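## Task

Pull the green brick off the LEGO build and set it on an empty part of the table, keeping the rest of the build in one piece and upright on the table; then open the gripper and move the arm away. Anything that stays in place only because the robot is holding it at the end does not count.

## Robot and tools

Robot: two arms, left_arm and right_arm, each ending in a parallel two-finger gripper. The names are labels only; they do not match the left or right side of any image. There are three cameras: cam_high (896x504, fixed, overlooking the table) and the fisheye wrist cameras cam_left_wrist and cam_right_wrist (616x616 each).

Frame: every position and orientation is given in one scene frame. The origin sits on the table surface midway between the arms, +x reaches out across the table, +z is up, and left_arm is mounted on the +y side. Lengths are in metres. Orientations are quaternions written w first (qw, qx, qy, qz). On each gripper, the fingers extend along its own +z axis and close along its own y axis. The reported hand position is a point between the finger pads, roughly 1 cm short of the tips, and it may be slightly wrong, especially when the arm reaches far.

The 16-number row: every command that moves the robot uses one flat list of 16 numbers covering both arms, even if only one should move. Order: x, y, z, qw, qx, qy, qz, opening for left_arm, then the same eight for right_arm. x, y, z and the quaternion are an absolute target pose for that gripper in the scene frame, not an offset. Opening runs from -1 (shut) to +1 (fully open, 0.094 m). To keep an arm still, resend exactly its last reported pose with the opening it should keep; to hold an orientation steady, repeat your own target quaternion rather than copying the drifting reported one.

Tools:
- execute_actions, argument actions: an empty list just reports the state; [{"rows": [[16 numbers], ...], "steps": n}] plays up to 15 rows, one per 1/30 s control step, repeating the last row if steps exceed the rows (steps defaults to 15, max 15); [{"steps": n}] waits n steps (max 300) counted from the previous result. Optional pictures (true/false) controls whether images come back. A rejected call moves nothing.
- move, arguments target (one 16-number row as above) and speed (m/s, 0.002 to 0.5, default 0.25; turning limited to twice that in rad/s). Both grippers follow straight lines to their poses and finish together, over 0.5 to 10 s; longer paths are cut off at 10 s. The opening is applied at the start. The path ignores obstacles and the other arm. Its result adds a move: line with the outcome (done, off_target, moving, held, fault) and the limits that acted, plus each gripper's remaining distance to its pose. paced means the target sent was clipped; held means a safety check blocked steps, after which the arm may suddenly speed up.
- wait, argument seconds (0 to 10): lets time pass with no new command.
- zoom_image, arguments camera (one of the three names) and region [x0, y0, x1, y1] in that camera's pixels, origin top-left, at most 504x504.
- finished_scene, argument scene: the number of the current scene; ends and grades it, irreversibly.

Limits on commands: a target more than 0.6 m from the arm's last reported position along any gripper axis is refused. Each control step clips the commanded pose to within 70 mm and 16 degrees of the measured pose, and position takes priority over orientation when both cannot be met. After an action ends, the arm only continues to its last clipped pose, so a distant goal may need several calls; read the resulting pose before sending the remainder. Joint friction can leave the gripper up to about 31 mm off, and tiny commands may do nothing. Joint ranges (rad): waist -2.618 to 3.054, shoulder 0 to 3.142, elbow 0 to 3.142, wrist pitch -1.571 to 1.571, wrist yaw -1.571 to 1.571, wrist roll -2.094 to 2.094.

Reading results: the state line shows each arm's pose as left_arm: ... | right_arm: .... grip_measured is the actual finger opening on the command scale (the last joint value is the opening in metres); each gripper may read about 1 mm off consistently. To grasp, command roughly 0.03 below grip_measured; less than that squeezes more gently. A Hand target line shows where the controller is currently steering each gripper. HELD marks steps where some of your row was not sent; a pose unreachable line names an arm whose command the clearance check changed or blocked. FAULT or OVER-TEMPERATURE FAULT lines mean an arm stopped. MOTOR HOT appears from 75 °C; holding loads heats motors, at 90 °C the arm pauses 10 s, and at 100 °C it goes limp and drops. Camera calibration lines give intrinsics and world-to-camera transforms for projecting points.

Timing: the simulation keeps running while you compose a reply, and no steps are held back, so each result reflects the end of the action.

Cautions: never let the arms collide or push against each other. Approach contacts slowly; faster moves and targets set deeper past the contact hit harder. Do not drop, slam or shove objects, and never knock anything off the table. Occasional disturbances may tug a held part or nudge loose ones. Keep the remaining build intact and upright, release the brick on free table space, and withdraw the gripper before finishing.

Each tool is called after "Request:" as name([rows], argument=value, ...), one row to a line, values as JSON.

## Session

Request:
execute_actions(actions=[])

Scene clock: 0.00 s of 4500.00 s.
left_arm: end_effector_position=(+0.4366, +0.0088, +0.3373) grip_measured=+1.000 end_effector_quat_wxyz=(+0.709, +0.242, +0.658, +0.078) | right_arm: end_effector_position=(+0.2178, -0.4889, +0.1990) grip_measured=+1.000 end_effector_quat_wxyz=(+0.708, +0.005, +0.650, -0.278)
Joint positions: left_arm=[-0.714  1.644  1.228  0.436 -0.469  0.47   0.094] | right_arm=[-1.199  1.388  0.129  1.45  -0.601 -0.259  0.094]
Joint velocities: left_arm=[-0.017  0.007  0.012 -0.022 -0.007  0.066  0.   ] | right_arm=[-0.002  0.007 -0.007 -0.007  0.066 -0.007  0.   ]
Motor temperatures (°C, as the motors report them): left_arm=[26 27 29 25 25 24] | right_arm=[24 27 26 25 23 23]
Hand target (left_arm): +0.437, +0.009, +0.337; +0.709, +0.241, +0.658, +0.078
Hand target (right_arm): +0.218, -0.489, +0.199; +0.708, +0.005, +0.650, -0.278
camera_calibration (this result's frames):
cam_left_wrist: T_world_to_cam=[[-0.297386, -0.937968, -0.17826, 0.188983], [-0.730632, 0.343763, -0.589918, 0.524546], [0.614604, -0.0451914, -0.787541, 0.110674], [0, 0, 0, 1]] pos_world=[0.371431, 0.00194226, 0.430288]
cam_right_wrist: T_world_to_cam=[[-0.393153, -0.736888, 0.549934, -0.386864], [-0.507906, -0.324517, -0.797947, 0.139595], [0.76646, -0.59303, -0.246685, -0.296083], [0, 0, 0, 1]] pos_world=[0.14574, -0.41536, 0.2511]

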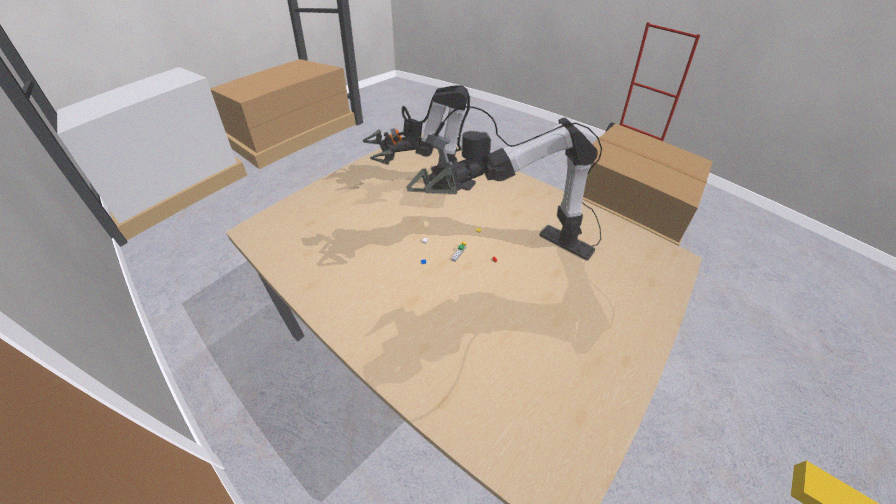

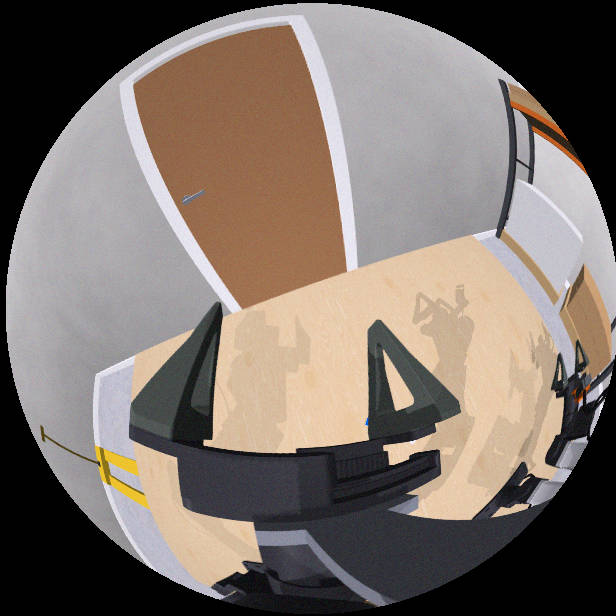

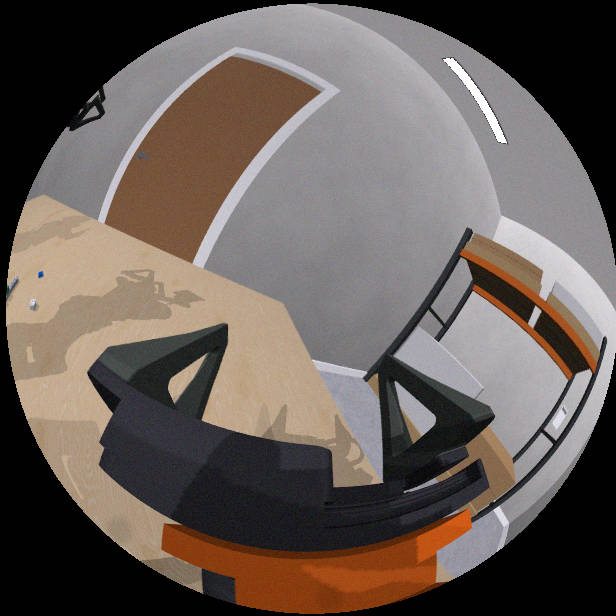

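Request:
move(target=[0.2,0.02,0.1,0.293,0.206,0.931,-0.065,-0.5,0.2,-0.2,0.15,0,0,0.924,0.383,-1])

Request:
zoom_image(camera="cam_left_wrist", region=[180, 150, 440, 410])

Request:
zoom_image(camera="cam_high", region=[420, 215, 510, 285])

Scene clock: 23.73 s of 4500.00 s.
left_arm: end_effector_position=(+0.2088, +0.0194, +0.1051) grip_measured=-0.498 end_effector_quat_wxyz=(+0.304, +0.205, +0.928, -0.070) | right_arm: end_effector_position=(+0.2023, -0.2029, +0.1393) grip_measured=-0.988 end_effector_quat_wxyz=(-0.005, -0.000, +0.927, +0.375)
Joint positions: left_arm=[-1.077  1.389  0.884 -0.528 -0.357 -0.54   0.024] | right_arm=[-0.393  1.532  1.125 -1.352 -0.751 -0.261  0.001]
Joint velocities: left_arm=[-0.007  0.007 -0.002  0.051 -0.051 -0.066 -0.001] | right_arm=[ 0.007  0.002 -0.007 -0.022 -0.081 -0.037  0.   ]
Motor temperatures (°C, as the motors report them): left_arm=[26 33 33 31 25 24] | right_arm=[24 27 28 27 23 23]
Hand target (left_arm): +0.201, +0.024, +0.099; +0.293, +0.209, +0.931, -0.067
Hand target (right_arm): +0.207, -0.200, +0.145; -0.003, -0.005, +0.925, +0.380
Off the commanded pose (left_arm): 0.010 m, 1 deg.
Off the commanded pose (right_arm): 0.011 m, 1 deg.
After step 90, 16.00 s passed at rest.
move: off_target (right_arm)
camera_calibration (this result's frames):
cam_left_wrist: T_world_to_cam=[[-0.237362, -0.945136, 0.224448, 0.0351339], [-0.90635, 0.298611, 0.298934, 0.161622], [-0.349556, -0.132473, -0.927503, 0.286023], [0, 0, 0, 1]] pos_world=[0.254806, 0.0228345, 0.209087]
cam_right_wrist: T_world_to_cam=[[0.219591, -0.701113, -0.678396, -0.094946], [-0.856974, -0.470939, 0.209313, 0.0774221], [-0.466235, 0.535404, -0.70425, 0.41267], [0, 0, 0, 1]] pos_world=[0.279599, -0.251052, 0.210006]

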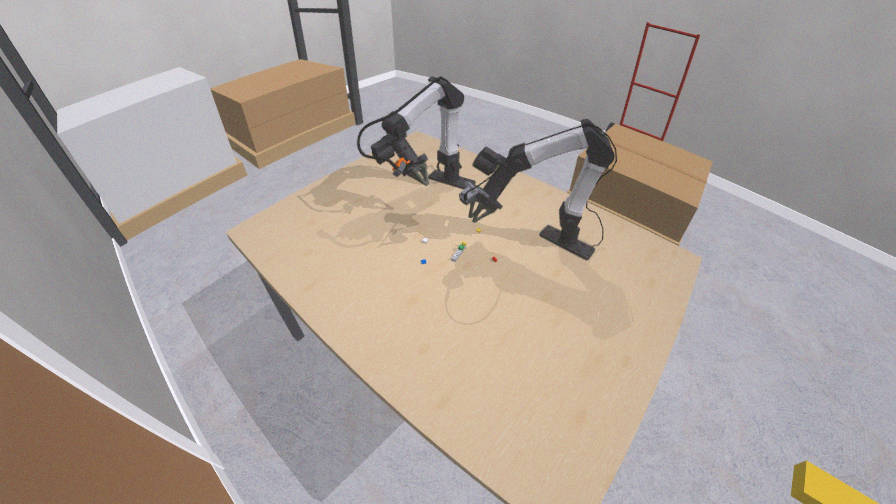

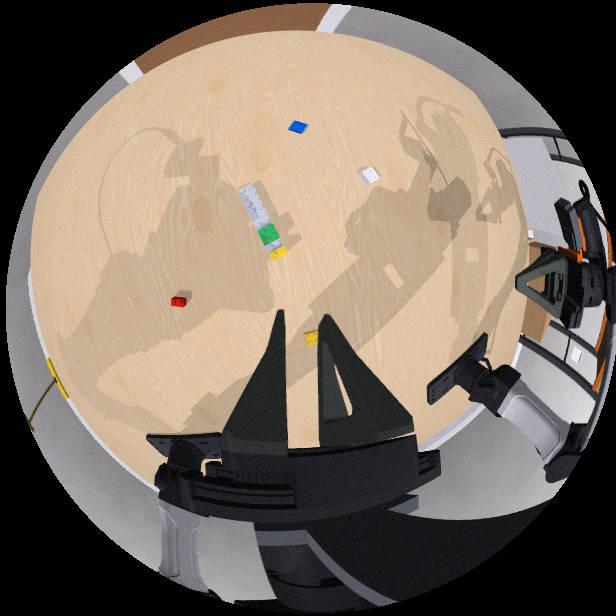

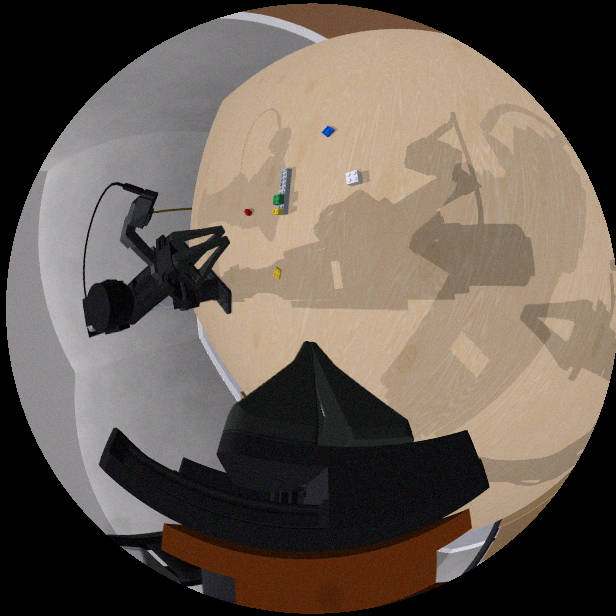

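Region (180, 150, 440, 410) of cam_left_wrist's 616x616 image, scaled by 1.938, with more detail than that image has.

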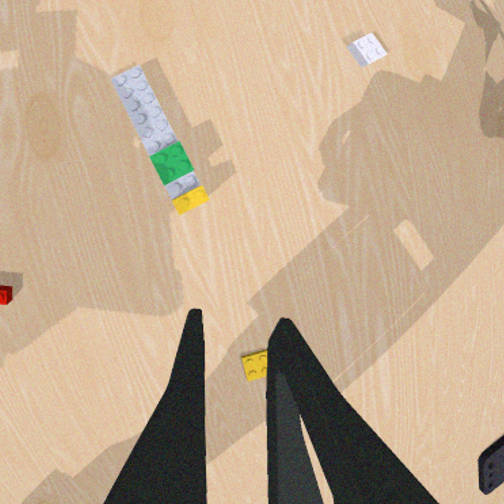

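Region (420, 215, 510, 285) of cam_high's 896x504 image, scaled by 5.600, with more detail than that image has.

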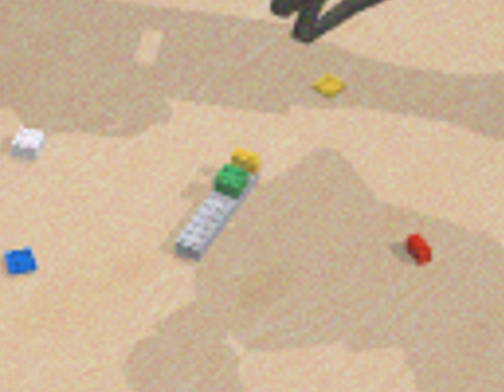

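Request:
move(target=[0.262,0.016,0.05,0.298,-0.1,0.948,0.03,-0.3,0.3,-0.08,0.08,0,0,0.924,0.383,-1], speed=0.15)

Request:
zoom_image(camera="cam_left_wrist", region=[200, 200, 400, 400])

Request:
zoom_image(camera="cam_right_wrist", region=[150, 200, 400, 450])

Scene clock: 39.80 s of 4500.00 s.
left_arm: end_effector_position=(+0.2586, +0.0117, +0.0545) grip_measured=-0.302 end_effector_quat_wxyz=(+0.298, -0.093, +0.950, +0.018) | right_arm: end_effector_position=(+0.2943, -0.0853, +0.0785) grip_measured=-0.988 end_effector_quat_wxyz=(-0.009, +0.008, +0.922, +0.386)
Joint positions: left_arm=[-1.054  1.822  1.167 -0.674 -0.563 -1.177  0.033] | right_arm=[-0.001  1.849  1.22  -0.751 -0.775  0.302  0.001]
Joint velocities: left_arm=[-0.002 -0.022 -0.002  0.007  0.066 -0.007 -0.   ] | right_arm=[-0.007 -0.007 -0.007  0.095  0.007 -0.022  0.   ]
Motor temperatures (°C, as the motors report them): left_arm=[26 33 34 30 25 24] | right_arm=[24 28 29 26 24 23]
Hand target (left_arm): +0.262, +0.015, +0.051; +0.297, -0.100, +0.949, +0.030
Hand target (right_arm): +0.304, -0.081, +0.083; +0.003, +0.002, +0.922, +0.387
Off the commanded pose (left_arm): 0.007 m, 2 deg.
Off the commanded pose (right_arm): 0.008 m, 1 deg.
After step 90, 10.43 s passed at rest.
move: done
camera_calibration (this result's frames):
cam_left_wrist: T_world_to_cam=[[0.366361, -0.900525, 0.234168, -0.106175], [-0.902002, -0.281941, 0.326959, 0.228381], [-0.228413, -0.331005, -0.915567, 0.22585], [0, 0, 0, 1]] pos_world=[0.296486, 0.043534, 0.156972]
cam_right_wrist: T_world_to_cam=[[0.200938, -0.687589, -0.697744, -0.0657583], [-0.859654, -0.46529, 0.210953, 0.225509], [-0.469701, 0.55743, -0.684582, 0.35116], [0, 0, 0, 1]] pos_world=[0.372014, -0.136035, 0.146944]

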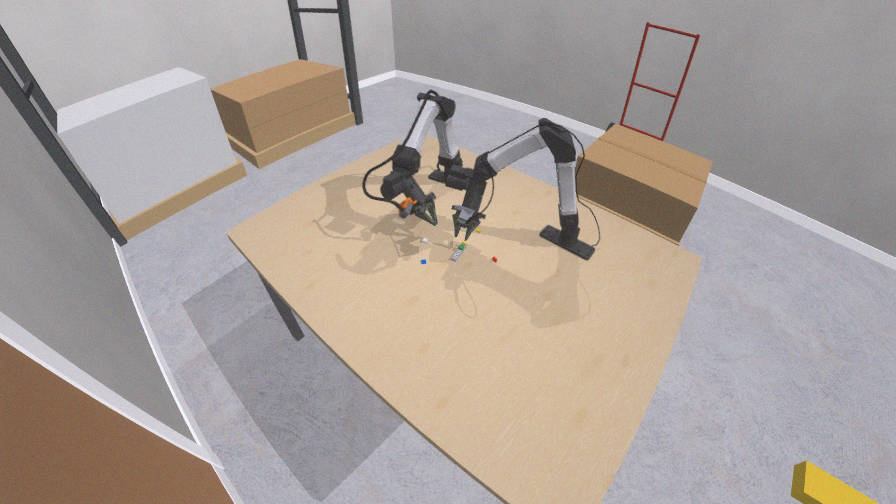

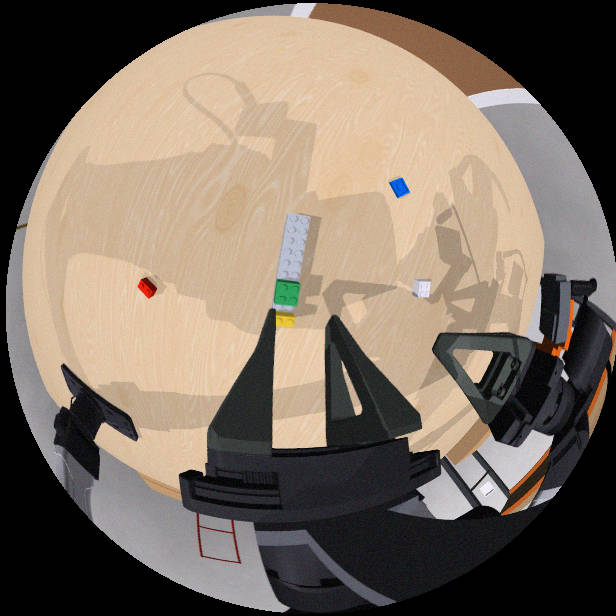

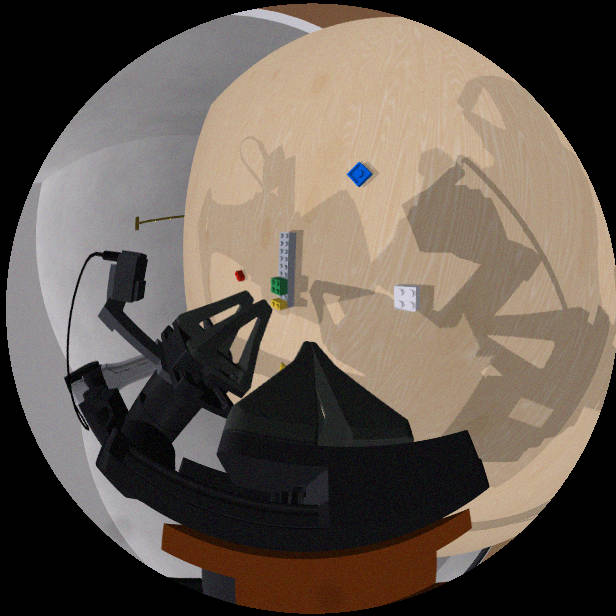

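Region (200, 200, 400, 400) of cam_left_wrist's 616x616 image, scaled by 2.520, with more detail than that image has.

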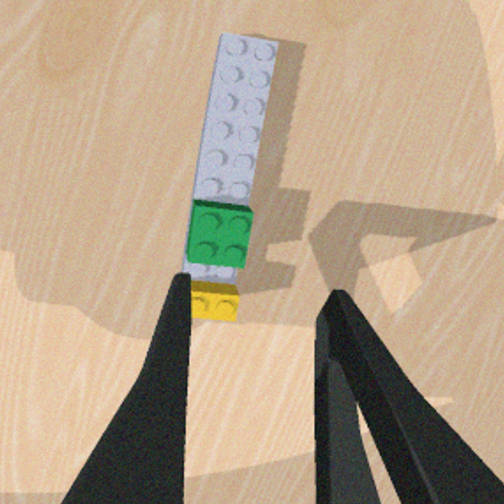

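Region (150, 200, 400, 450) of cam_right_wrist's 616x616 image, scaled by 2.016, with more detail than that image has.

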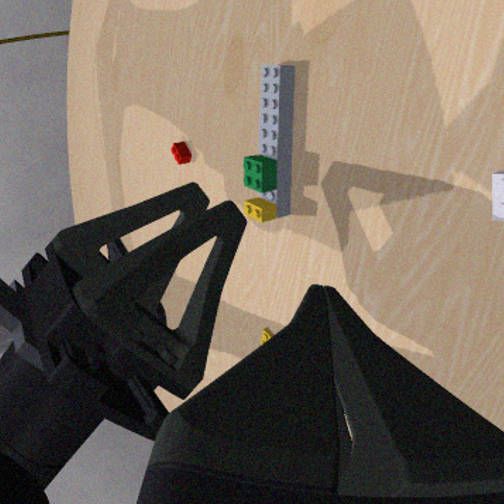

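Request:
move(target=[0.272,0.03,0.045,0.3,-0.042,0.953,0.013,-0.3,0.315,-0.03,0.05,0,0,0.924,0.383,-1], speed=0.06)

Request:
move(target=[0.272,0.03,0.016,0.3,-0.042,0.953,0.013,-0.3,0.315,-0.01,0.045,0,0,0.924,0.383,-1], speed=0.03)

Scene clock: 50.50 s of 4500.00 s.
left_arm: end_effector_position=(+0.2728, +0.0254, +0.0459) grip_measured=-0.302 end_effector_quat_wxyz=(+0.302, -0.043, +0.952, +0.015) | right_arm: end_effector_position=(+0.3071, -0.0356, +0.0477) grip_measured=-0.988 end_effector_quat_wxyz=(-0.012, +0.006, +0.924, +0.383)
Joint positions: left_arm=[-0.99   1.784  1.071 -0.538 -0.534 -0.99   0.033] | right_arm=[ 0.126  1.966  1.243 -0.55  -0.74   0.464  0.001]
Joint velocities: left_arm=[ 0.012  0.002 -0.012 -0.066 -0.139  0.007 -0.   ] | right_arm=[ 0.002 -0.002  0.002  0.022  0.007  0.051 -0.   ]
Motor temperatures (°C, as the motors report them): left_arm=[26 34 35 29 25 24] | right_arm=[24 29 30 26 24 23]
Hand target (left_arm): +0.272, +0.030, +0.045; +0.300, -0.042, +0.953, +0.013
Hand target (right_arm): +0.316, -0.030, +0.051; +0.001, +0.001, +0.923, +0.385
Off the commanded pose (left_arm): 0.005 m, 0 deg.
Off the commanded pose (right_arm): 0.010 m, 2 deg.
After step 90, 6.17 s passed at rest.
move: done
camera_calibration (this result's frames):
cam_left_wrist: T_world_to_cam=[[0.275463, -0.937525, 0.212527, -0.070284], [-0.926804, -0.200301, 0.317669, 0.252919], [-0.255253, -0.284477, -0.924077, 0.232312], [0, 0, 0, 1]] pos_world=[0.313065, 0.0508544, 0.149268]
cam_right_wrist: T_world_to_cam=[[0.201907, -0.691561, -0.693525, -0.0563808], [-0.856655, -0.467935, 0.21721, 0.264847], [-0.474738, 0.550255, -0.686908, 0.309797], [0, 0, 0, 1]] pos_world=[0.385339, -0.0855271, 0.116173]

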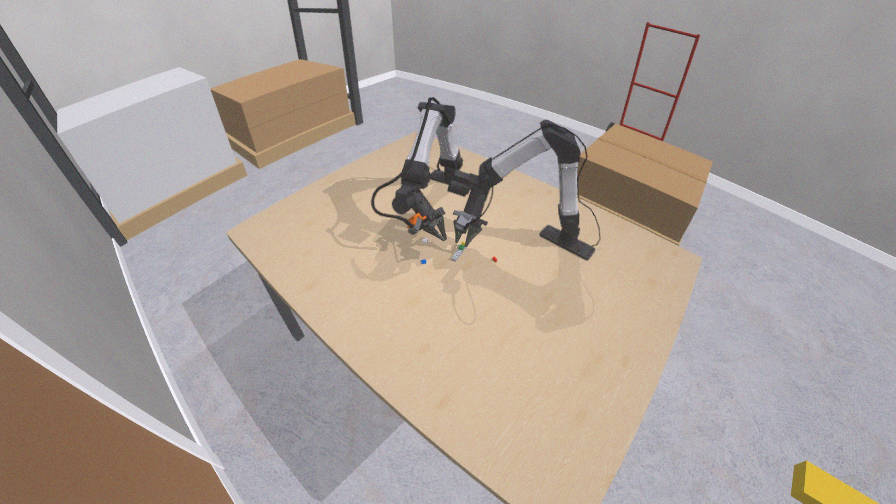

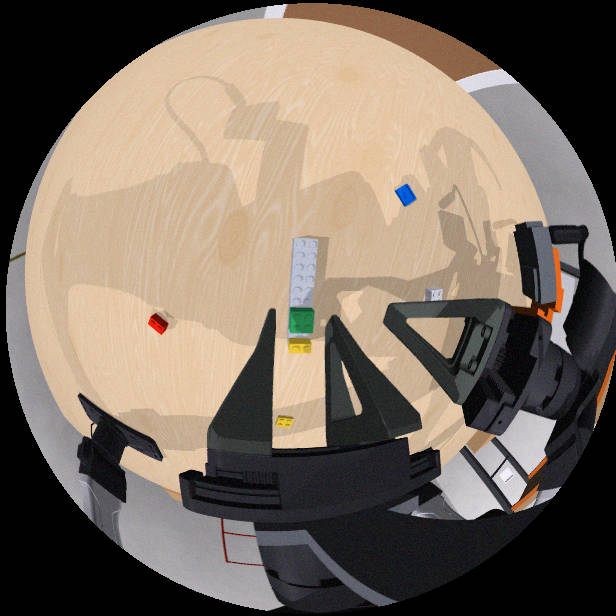

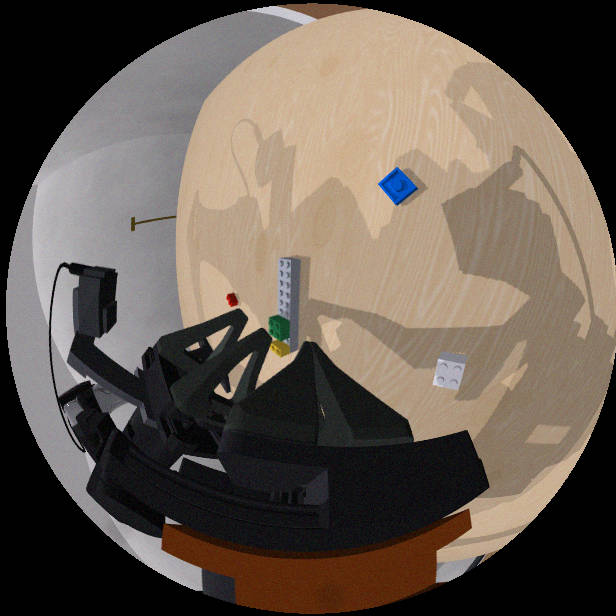

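Scene clock: 51.83 s of 4500.00 s.
left_arm: end_effector_position=(+0.2735, +0.0239, +0.0287) grip_measured=-0.302 end_effector_quat_wxyz=(+0.309, -0.046, +0.950, +0.002) | right_arm: end_effector_position=(+0.3045, -0.0174, +0.0400) grip_measured=-0.988 end_effector_quat_wxyz=(-0.015, +0.008, +0.925, +0.380)
Joint positions: left_arm=[-0.99   1.805  1.009 -0.424 -0.532 -0.988  0.033] | right_arm=[ 0.176  1.99   1.243 -0.494 -0.722  0.525  0.001]
Joint velocities: left_arm=[ 0.017 -0.002 -0.002  0.051  0.007  0.007 -0.001] | right_arm=[-0.002 -0.002 -0.002  0.022 -0.066 -0.037  0.001]
Motor temperatures (°C, as the motors report them): left_arm=[26 35 35 29 25 24] | right_arm=[24 30 30 26 24 23]
Hand target (left_arm): +0.272, +0.030, +0.017; +0.300, -0.042, +0.953, +0.013
Hand target (right_arm): +0.315, -0.010, +0.046; +0.000, +0.001, +0.923, +0.384
Off the commanded pose (left_arm): 0.014 m, 2 deg.
Off the commanded pose (right_arm): 0.014 m, 2 deg.
move: off_target (left_arm, right_arm)
camera_calibration (this result's frames):
cam_left_wrist: T_world_to_cam=[[0.269877, -0.932222, 0.241096, -0.0676598], [-0.932125, -0.19014, 0.308204, 0.260201], [-0.241473, -0.307909, -0.920262, 0.212787], [0, 0, 0, 1]] pos_world=[0.312182, 0.0519196, 0.131937]
cam_right_wrist: T_world_to_cam=[[0.196832, -0.695349, -0.691192, -0.0471345], [-0.854746, -0.467045, 0.226446, 0.271898], [-0.480277, 0.546222, -0.686277, 0.294849], [0, 0, 0, 1]] pos_world=[0.383291, -0.066839, 0.108198]

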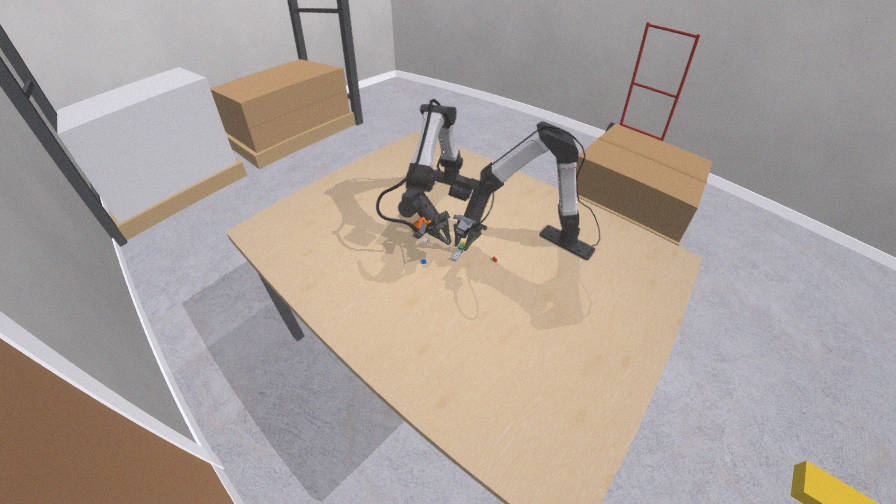

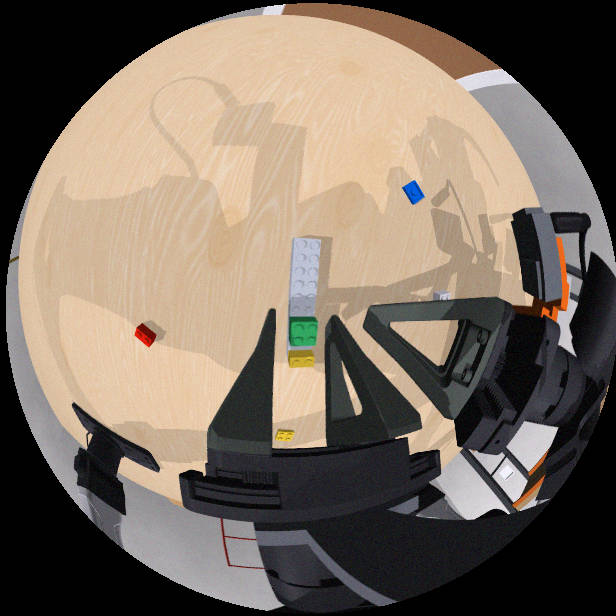

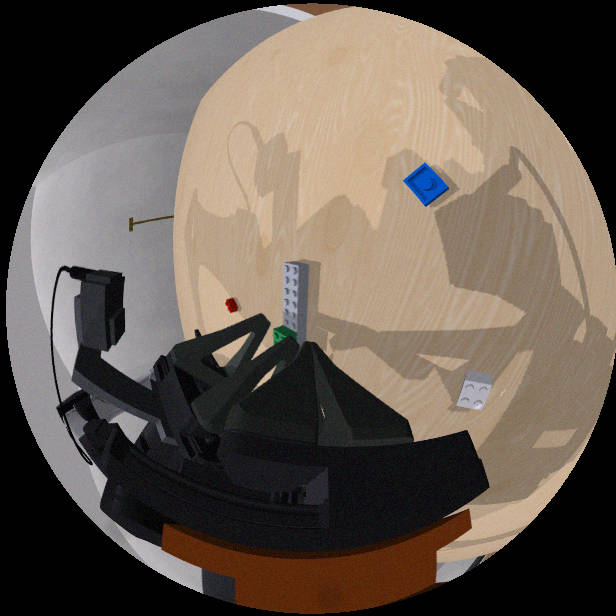

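Request:
move(target=[0.27,0.028,0.012,0.3,-0.042,0.953,0.013,-0.3,0.35,0.005,0.045,0,0,0.924,0.383,-1], speed=0.04)

Scene clock: 66.93 s of 4500.00 s.
left_arm: end_effector_position=(+0.2749, +0.0217, +0.0297) grip_measured=-0.302 end_effector_quat_wxyz=(+0.312, -0.047, +0.949, -0.003) | right_arm: end_effector_position=(+0.3468, -0.0006, +0.0438) grip_measured=-0.988 end_effector_quat_wxyz=(-0.001, +0.003, +0.923, +0.385)
Joint positions: left_arm=[-0.99   1.805  1.009 -0.412 -0.532 -0.987  0.033] | right_arm=[ 0.176  2.119  1.45  -0.539 -0.72   0.527  0.001]
Joint velocities: left_arm=[-0.002 -0.002  0.002 -0.037 -0.051 -0.022 -0.001] | right_arm=[-0.007  0.002 -0.002 -0.125 -0.037  0.022 -0.   ]
Motor temperatures (°C, as the motors report them): left_arm=[26 35 34 29 25 24] | right_arm=[24 32 32 26 23 23]
Hand target (left_arm): +0.270, +0.029, +0.013; +0.300, -0.042, +0.953, +0.013
Hand target (right_arm): +0.350, +0.004, +0.046; +0.001, +0.000, +0.924, +0.383
Off the commanded pose (left_arm): 0.019 m, 2 deg.
Off the commanded pose (right_arm): 0.007 m, 0 deg.
After step 90, 10.57 s passed at rest.
move: off_target (left_arm)
camera_calibration (this result's frames):
cam_left_wrist: T_world_to_cam=[[0.267882, -0.929767, 0.252531, -0.0701674], [-0.934301, -0.186706, 0.303681, 0.261486], [-0.235204, -0.317291, -0.918698, 0.211796], [0, 0, 0, 1]] pos_world=[0.312919, 0.0507825, 0.132887]
cam_right_wrist: T_world_to_cam=[[0.217021, -0.688478, -0.692026, -0.0481701], [-0.861975, -0.467879, 0.195162, 0.31893], [-0.45815, 0.554155, -0.69499, 0.30132], [0, 0, 0, 1]] pos_world=[0.423414, -0.0509211, 0.113836]

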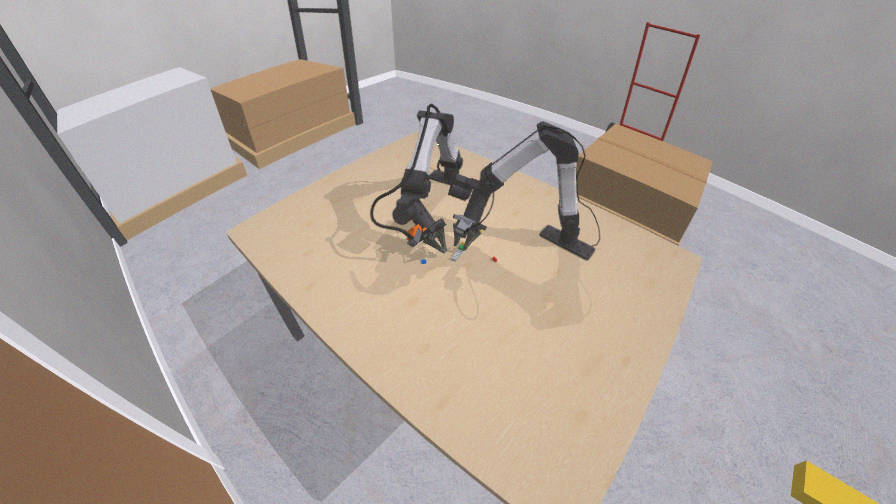

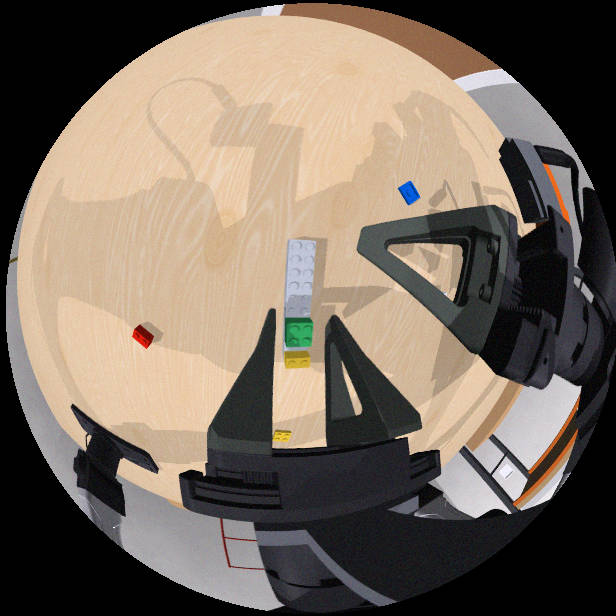

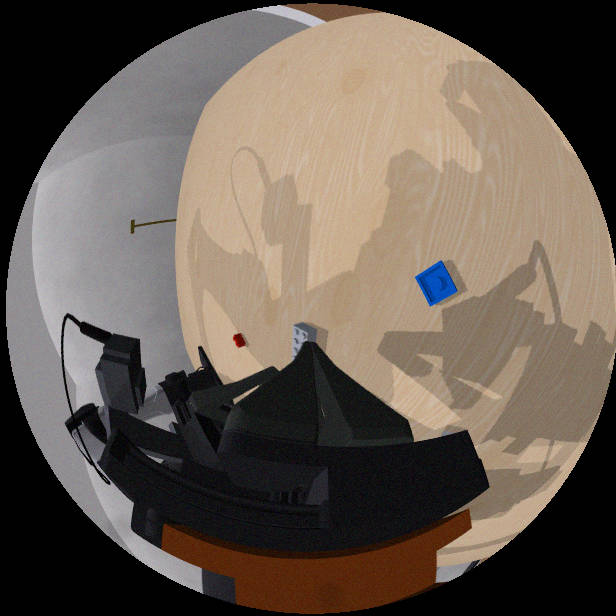

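Request:
move(target=[0.255,0.026,0.004,0.3,-0.042,0.953,0.013,-0.3,0.342,0.012,0.04,0,0,0.924,0.383,-1], speed=0.03)

Request:
zoom_image(camera="cam_left_wrist", region=[200, 200, 400, 400])

Scene clock: 76.60 s of 4500.00 s.
left_arm: end_effector_position=(+0.2602, +0.0222, +0.0158) grip_measured=-0.302 end_effector_quat_wxyz=(+0.304, -0.045, +0.952, +0.001) | right_arm: end_effector_position=(+0.3447, +0.0096, +0.0447) grip_measured=-0.988 end_effector_quat_wxyz=(+0.001, +0.001, +0.922, +0.386)
Joint positions: left_arm=[-1.024  1.818  0.972 -0.399 -0.533 -1.026  0.033] | right_arm=[ 0.2    2.119  1.45  -0.516 -0.712  0.555  0.001]
Joint velocities: left_arm=[-0.012 -0.017 -0.032 -0.037 -0.051  0.037 -0.   ] | right_arm=[-0.002 -0.007 -0.022 -0.022 -0.007  0.007  0.   ]
Motor temperatures (°C, as the motors report them): left_arm=[26 35 34 29 25 24] | right_arm=[24 34 32 26 23 23]
Hand target (left_arm): +0.255, +0.027, +0.004; +0.300, -0.042, +0.953, +0.013
Hand target (right_arm): +0.342, +0.012, +0.040; +0.000, +0.000, +0.924, +0.383
Off the commanded pose (left_arm): 0.013 m, 1 deg.
Off the commanded pose (right_arm): 0.006 m, 0 deg.
After step 90, 5.20 s passed at rest.
move: off_target (left_arm)
camera_calibration (this result's frames):
cam_left_wrist: T_world_to_cam=[[0.270761, -0.932366, 0.239545, -0.0627576], [-0.92917, -0.188072, 0.318232, 0.250519], [-0.251657, -0.308743, -0.917249, 0.199784], [0, 0, 0, 1]] pos_world=[0.300044, 0.0502847, 0.118562]
cam_right_wrist: T_world_to_cam=[[0.221107, -0.686641, -0.692558, -0.0414739], [-0.862018, -0.469719, 0.190497, 0.321955], [-0.45611, 0.554877, -0.695755, 0.294643], [0, 0, 0, 1]] pos_world=[0.421091, -0.04074, 0.114945]

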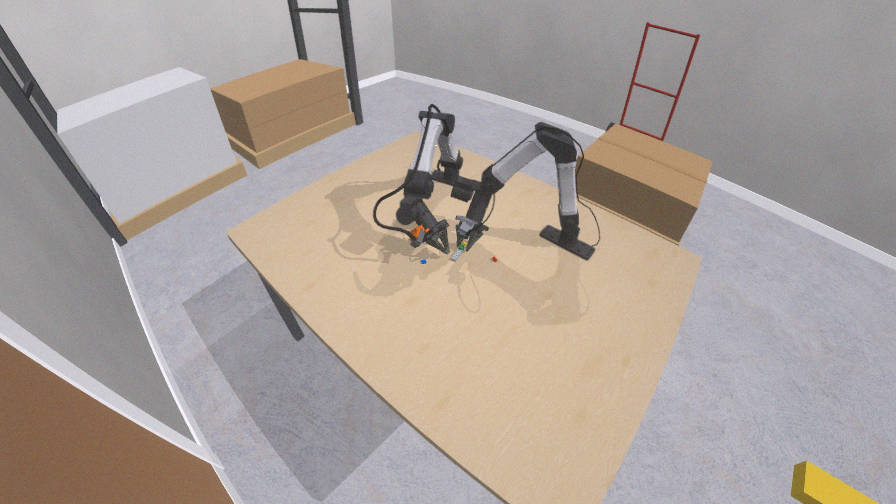

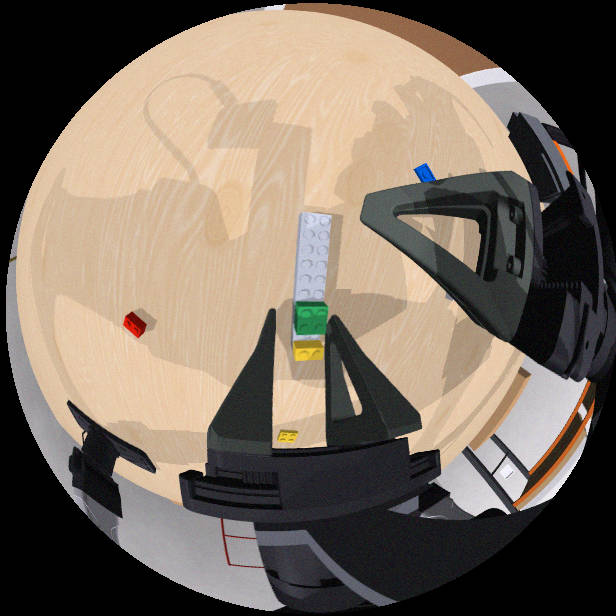

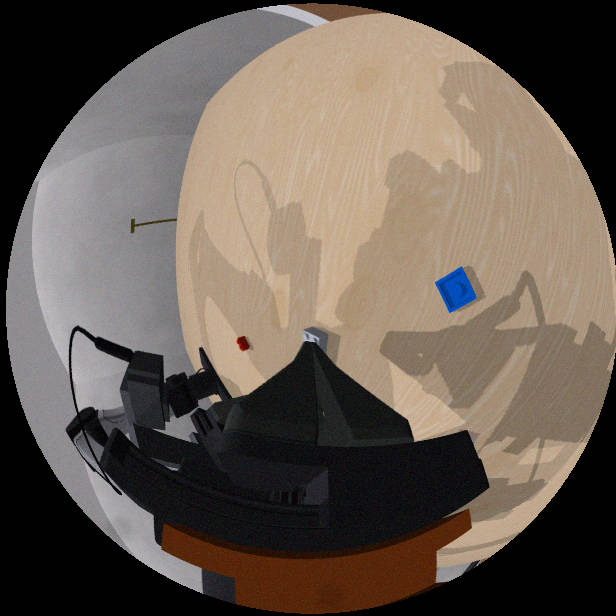

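Region (200, 200, 400, 400) of cam_left_wrist's 616x616 image, scaled by 2.520, with more detail than that image has.

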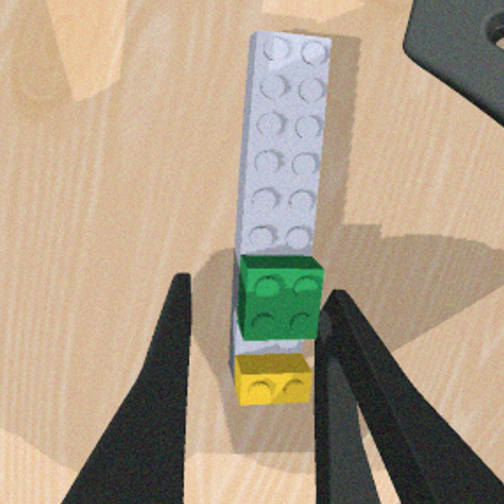

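Request:
move(target=[0.268,0.018,0.032,0.3,-0.042,0.953,0.013,-0.3,0.325,0.012,0.04,0,0,0.924,0.383,-1], speed=0.03)

Request:
move(target=[0.268,0.018,0.024,0.3,-0.042,0.953,0.013,-0.7,0.325,0.012,0.04,0,0,0.924,0.383,-1], speed=0.03)

Scene clock: 89.23 s of 4500.00 s.
left_arm: end_effector_position=(+0.2648, +0.0147, +0.0309) grip_measured=-0.302 end_effector_quat_wxyz=(+0.302, -0.042, +0.952, +0.004) | right_arm: end_effector_position=(+0.3300, +0.0113, +0.0395) grip_measured=-0.988 end_effector_quat_wxyz=(-0.003, +0.002, +0.923, +0.384)
Joint positions: left_arm=[-1.024  1.818  1.046 -0.477 -0.533 -1.021  0.033] | right_arm=[ 0.219  2.087  1.378 -0.473 -0.705  0.575  0.001]
Joint velocities: left_arm=[-0.007 -0.002  0.007 -0.081  0.037 -0.037  0.002] | right_arm=[-0.007  0.002 -0.007  0.037  0.007  0.095 -0.001]
Motor temperatures (°C, as the motors report them): left_arm=[26 36 33 29 25 24] | right_arm=[24 36 31 26 23 23]
Hand target (left_arm): +0.268, +0.018, +0.032; +0.300, -0.042, +0.953, +0.013
Hand target (right_arm): +0.325, +0.012, +0.040; -0.000, -0.000, +0.924, +0.383
Off the commanded pose (left_arm): 0.005 m, 1 deg.
Off the commanded pose (right_arm): 0.005 m, 0 deg.
After step 90, 8.70 s passed at rest.
move: done
camera_calibration (this result's frames):
cam_left_wrist: T_world_to_cam=[[0.267676, -0.935203, 0.231828, -0.0735579], [-0.928989, -0.186676, 0.319581, 0.248443], [-0.255596, -0.30091, -0.918762, 0.213528], [0, 0, 0, 1]] pos_world=[0.305067, 0.0418394, 0.133837]
cam_right_wrist: T_world_to_cam=[[0.216517, -0.689078, -0.691586, -0.0391381], [-0.859453, -0.470561, 0.199782, 0.309832], [-0.463099, 0.55113, -0.694115, 0.285616], [0, 0, 0, 1]] pos_world=[0.407029, -0.0385861, 0.109284]

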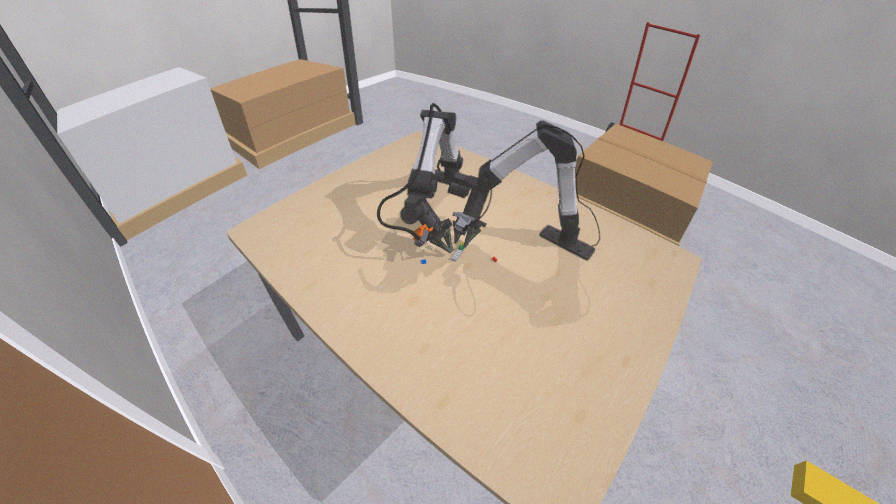

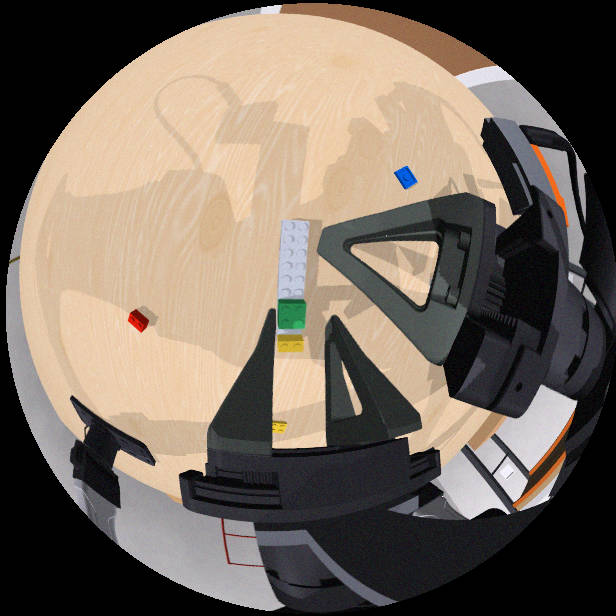

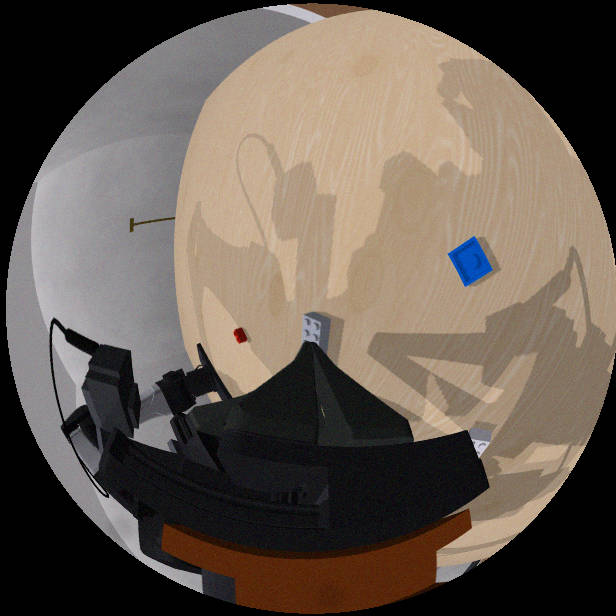

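Scene clock: 89.93 s of 4500.00 s.
left_arm: end_effector_position=(+0.2647, +0.0148, +0.0309) grip_measured=-0.691 end_effector_quat_wxyz=(+0.302, -0.042, +0.952, +0.005) | right_arm: end_effector_position=(+0.3305, +0.0114, +0.0396) grip_measured=-0.988 end_effector_quat_wxyz=(-0.002, +0.002, +0.923, +0.385)
Joint positions: left_arm=[-1.024  1.818  1.046 -0.478 -0.533 -1.021  0.014] | right_arm=[ 0.219  2.087  1.378 -0.47  -0.704  0.575  0.001]
Joint velocities: left_arm=[-0.007  0.002  0.007 -0.037  0.051 -0.037  0.   ] | right_arm=[-0.002  0.007  0.002 -0.066 -0.066  0.007 -0.001]
Motor temperatures (°C, as the motors report them): left_arm=[26 36 33 29 25 24] | right_arm=[24 36 31 26 23 23]
Hand target (left_arm): +0.268, +0.018, +0.024; +0.300, -0.042, +0.953, +0.013
Hand target (right_arm): +0.325, +0.012, +0.040; -0.000, -0.000, +0.924, +0.383
Off the commanded pose (left_arm): 0.008 m, 1 deg.
Off the commanded pose (right_arm): 0.006 m, 0 deg.
move: done
camera_calibration (this result's frames):
cam_left_wrist: T_world_to_cam=[[0.267479, -0.935488, 0.230905, -0.0733102], [-0.928916, -0.186664, 0.3198, 0.248381], [-0.256068, -0.300031, -0.918918, 0.213616], [0, 0, 0, 1]] pos_world=[0.305034, 0.0418743, 0.133791]
cam_right_wrist: T_world_to_cam=[[0.217456, -0.688941, -0.691429, -0.0393907], [-0.860276, -0.46994, 0.197691, 0.310672], [-0.461128, 0.55183, -0.69487, 0.28525], [0, 0, 0, 1]] pos_world=[0.407366, -0.0385502, 0.109559]

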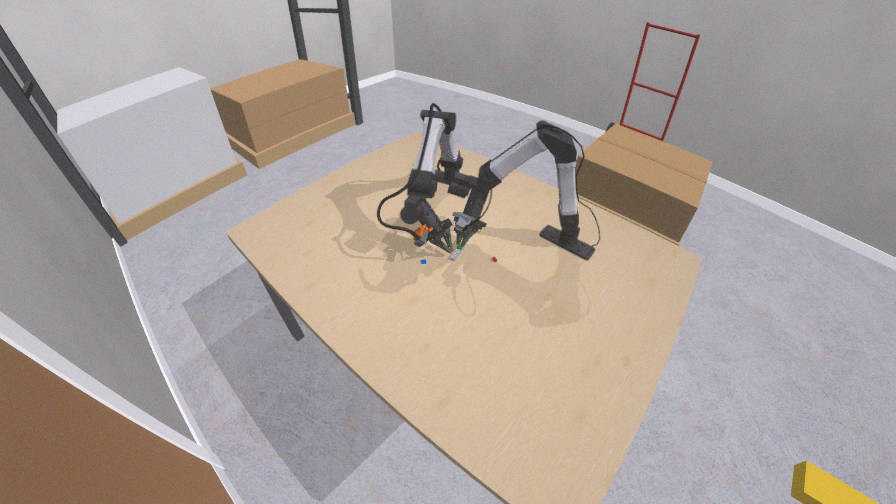

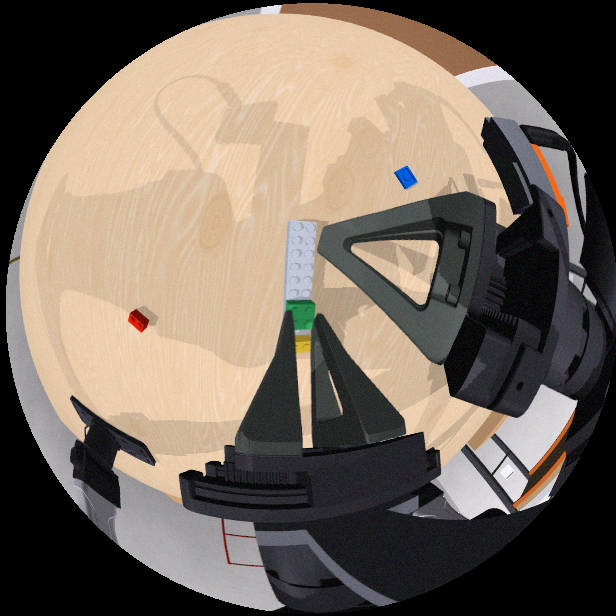

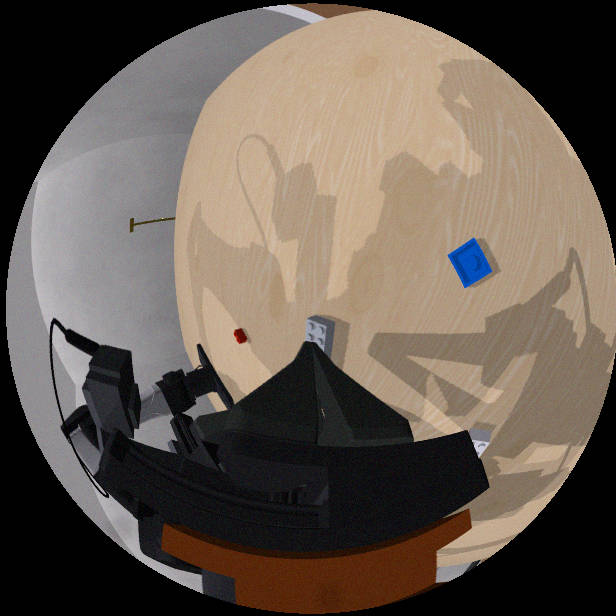

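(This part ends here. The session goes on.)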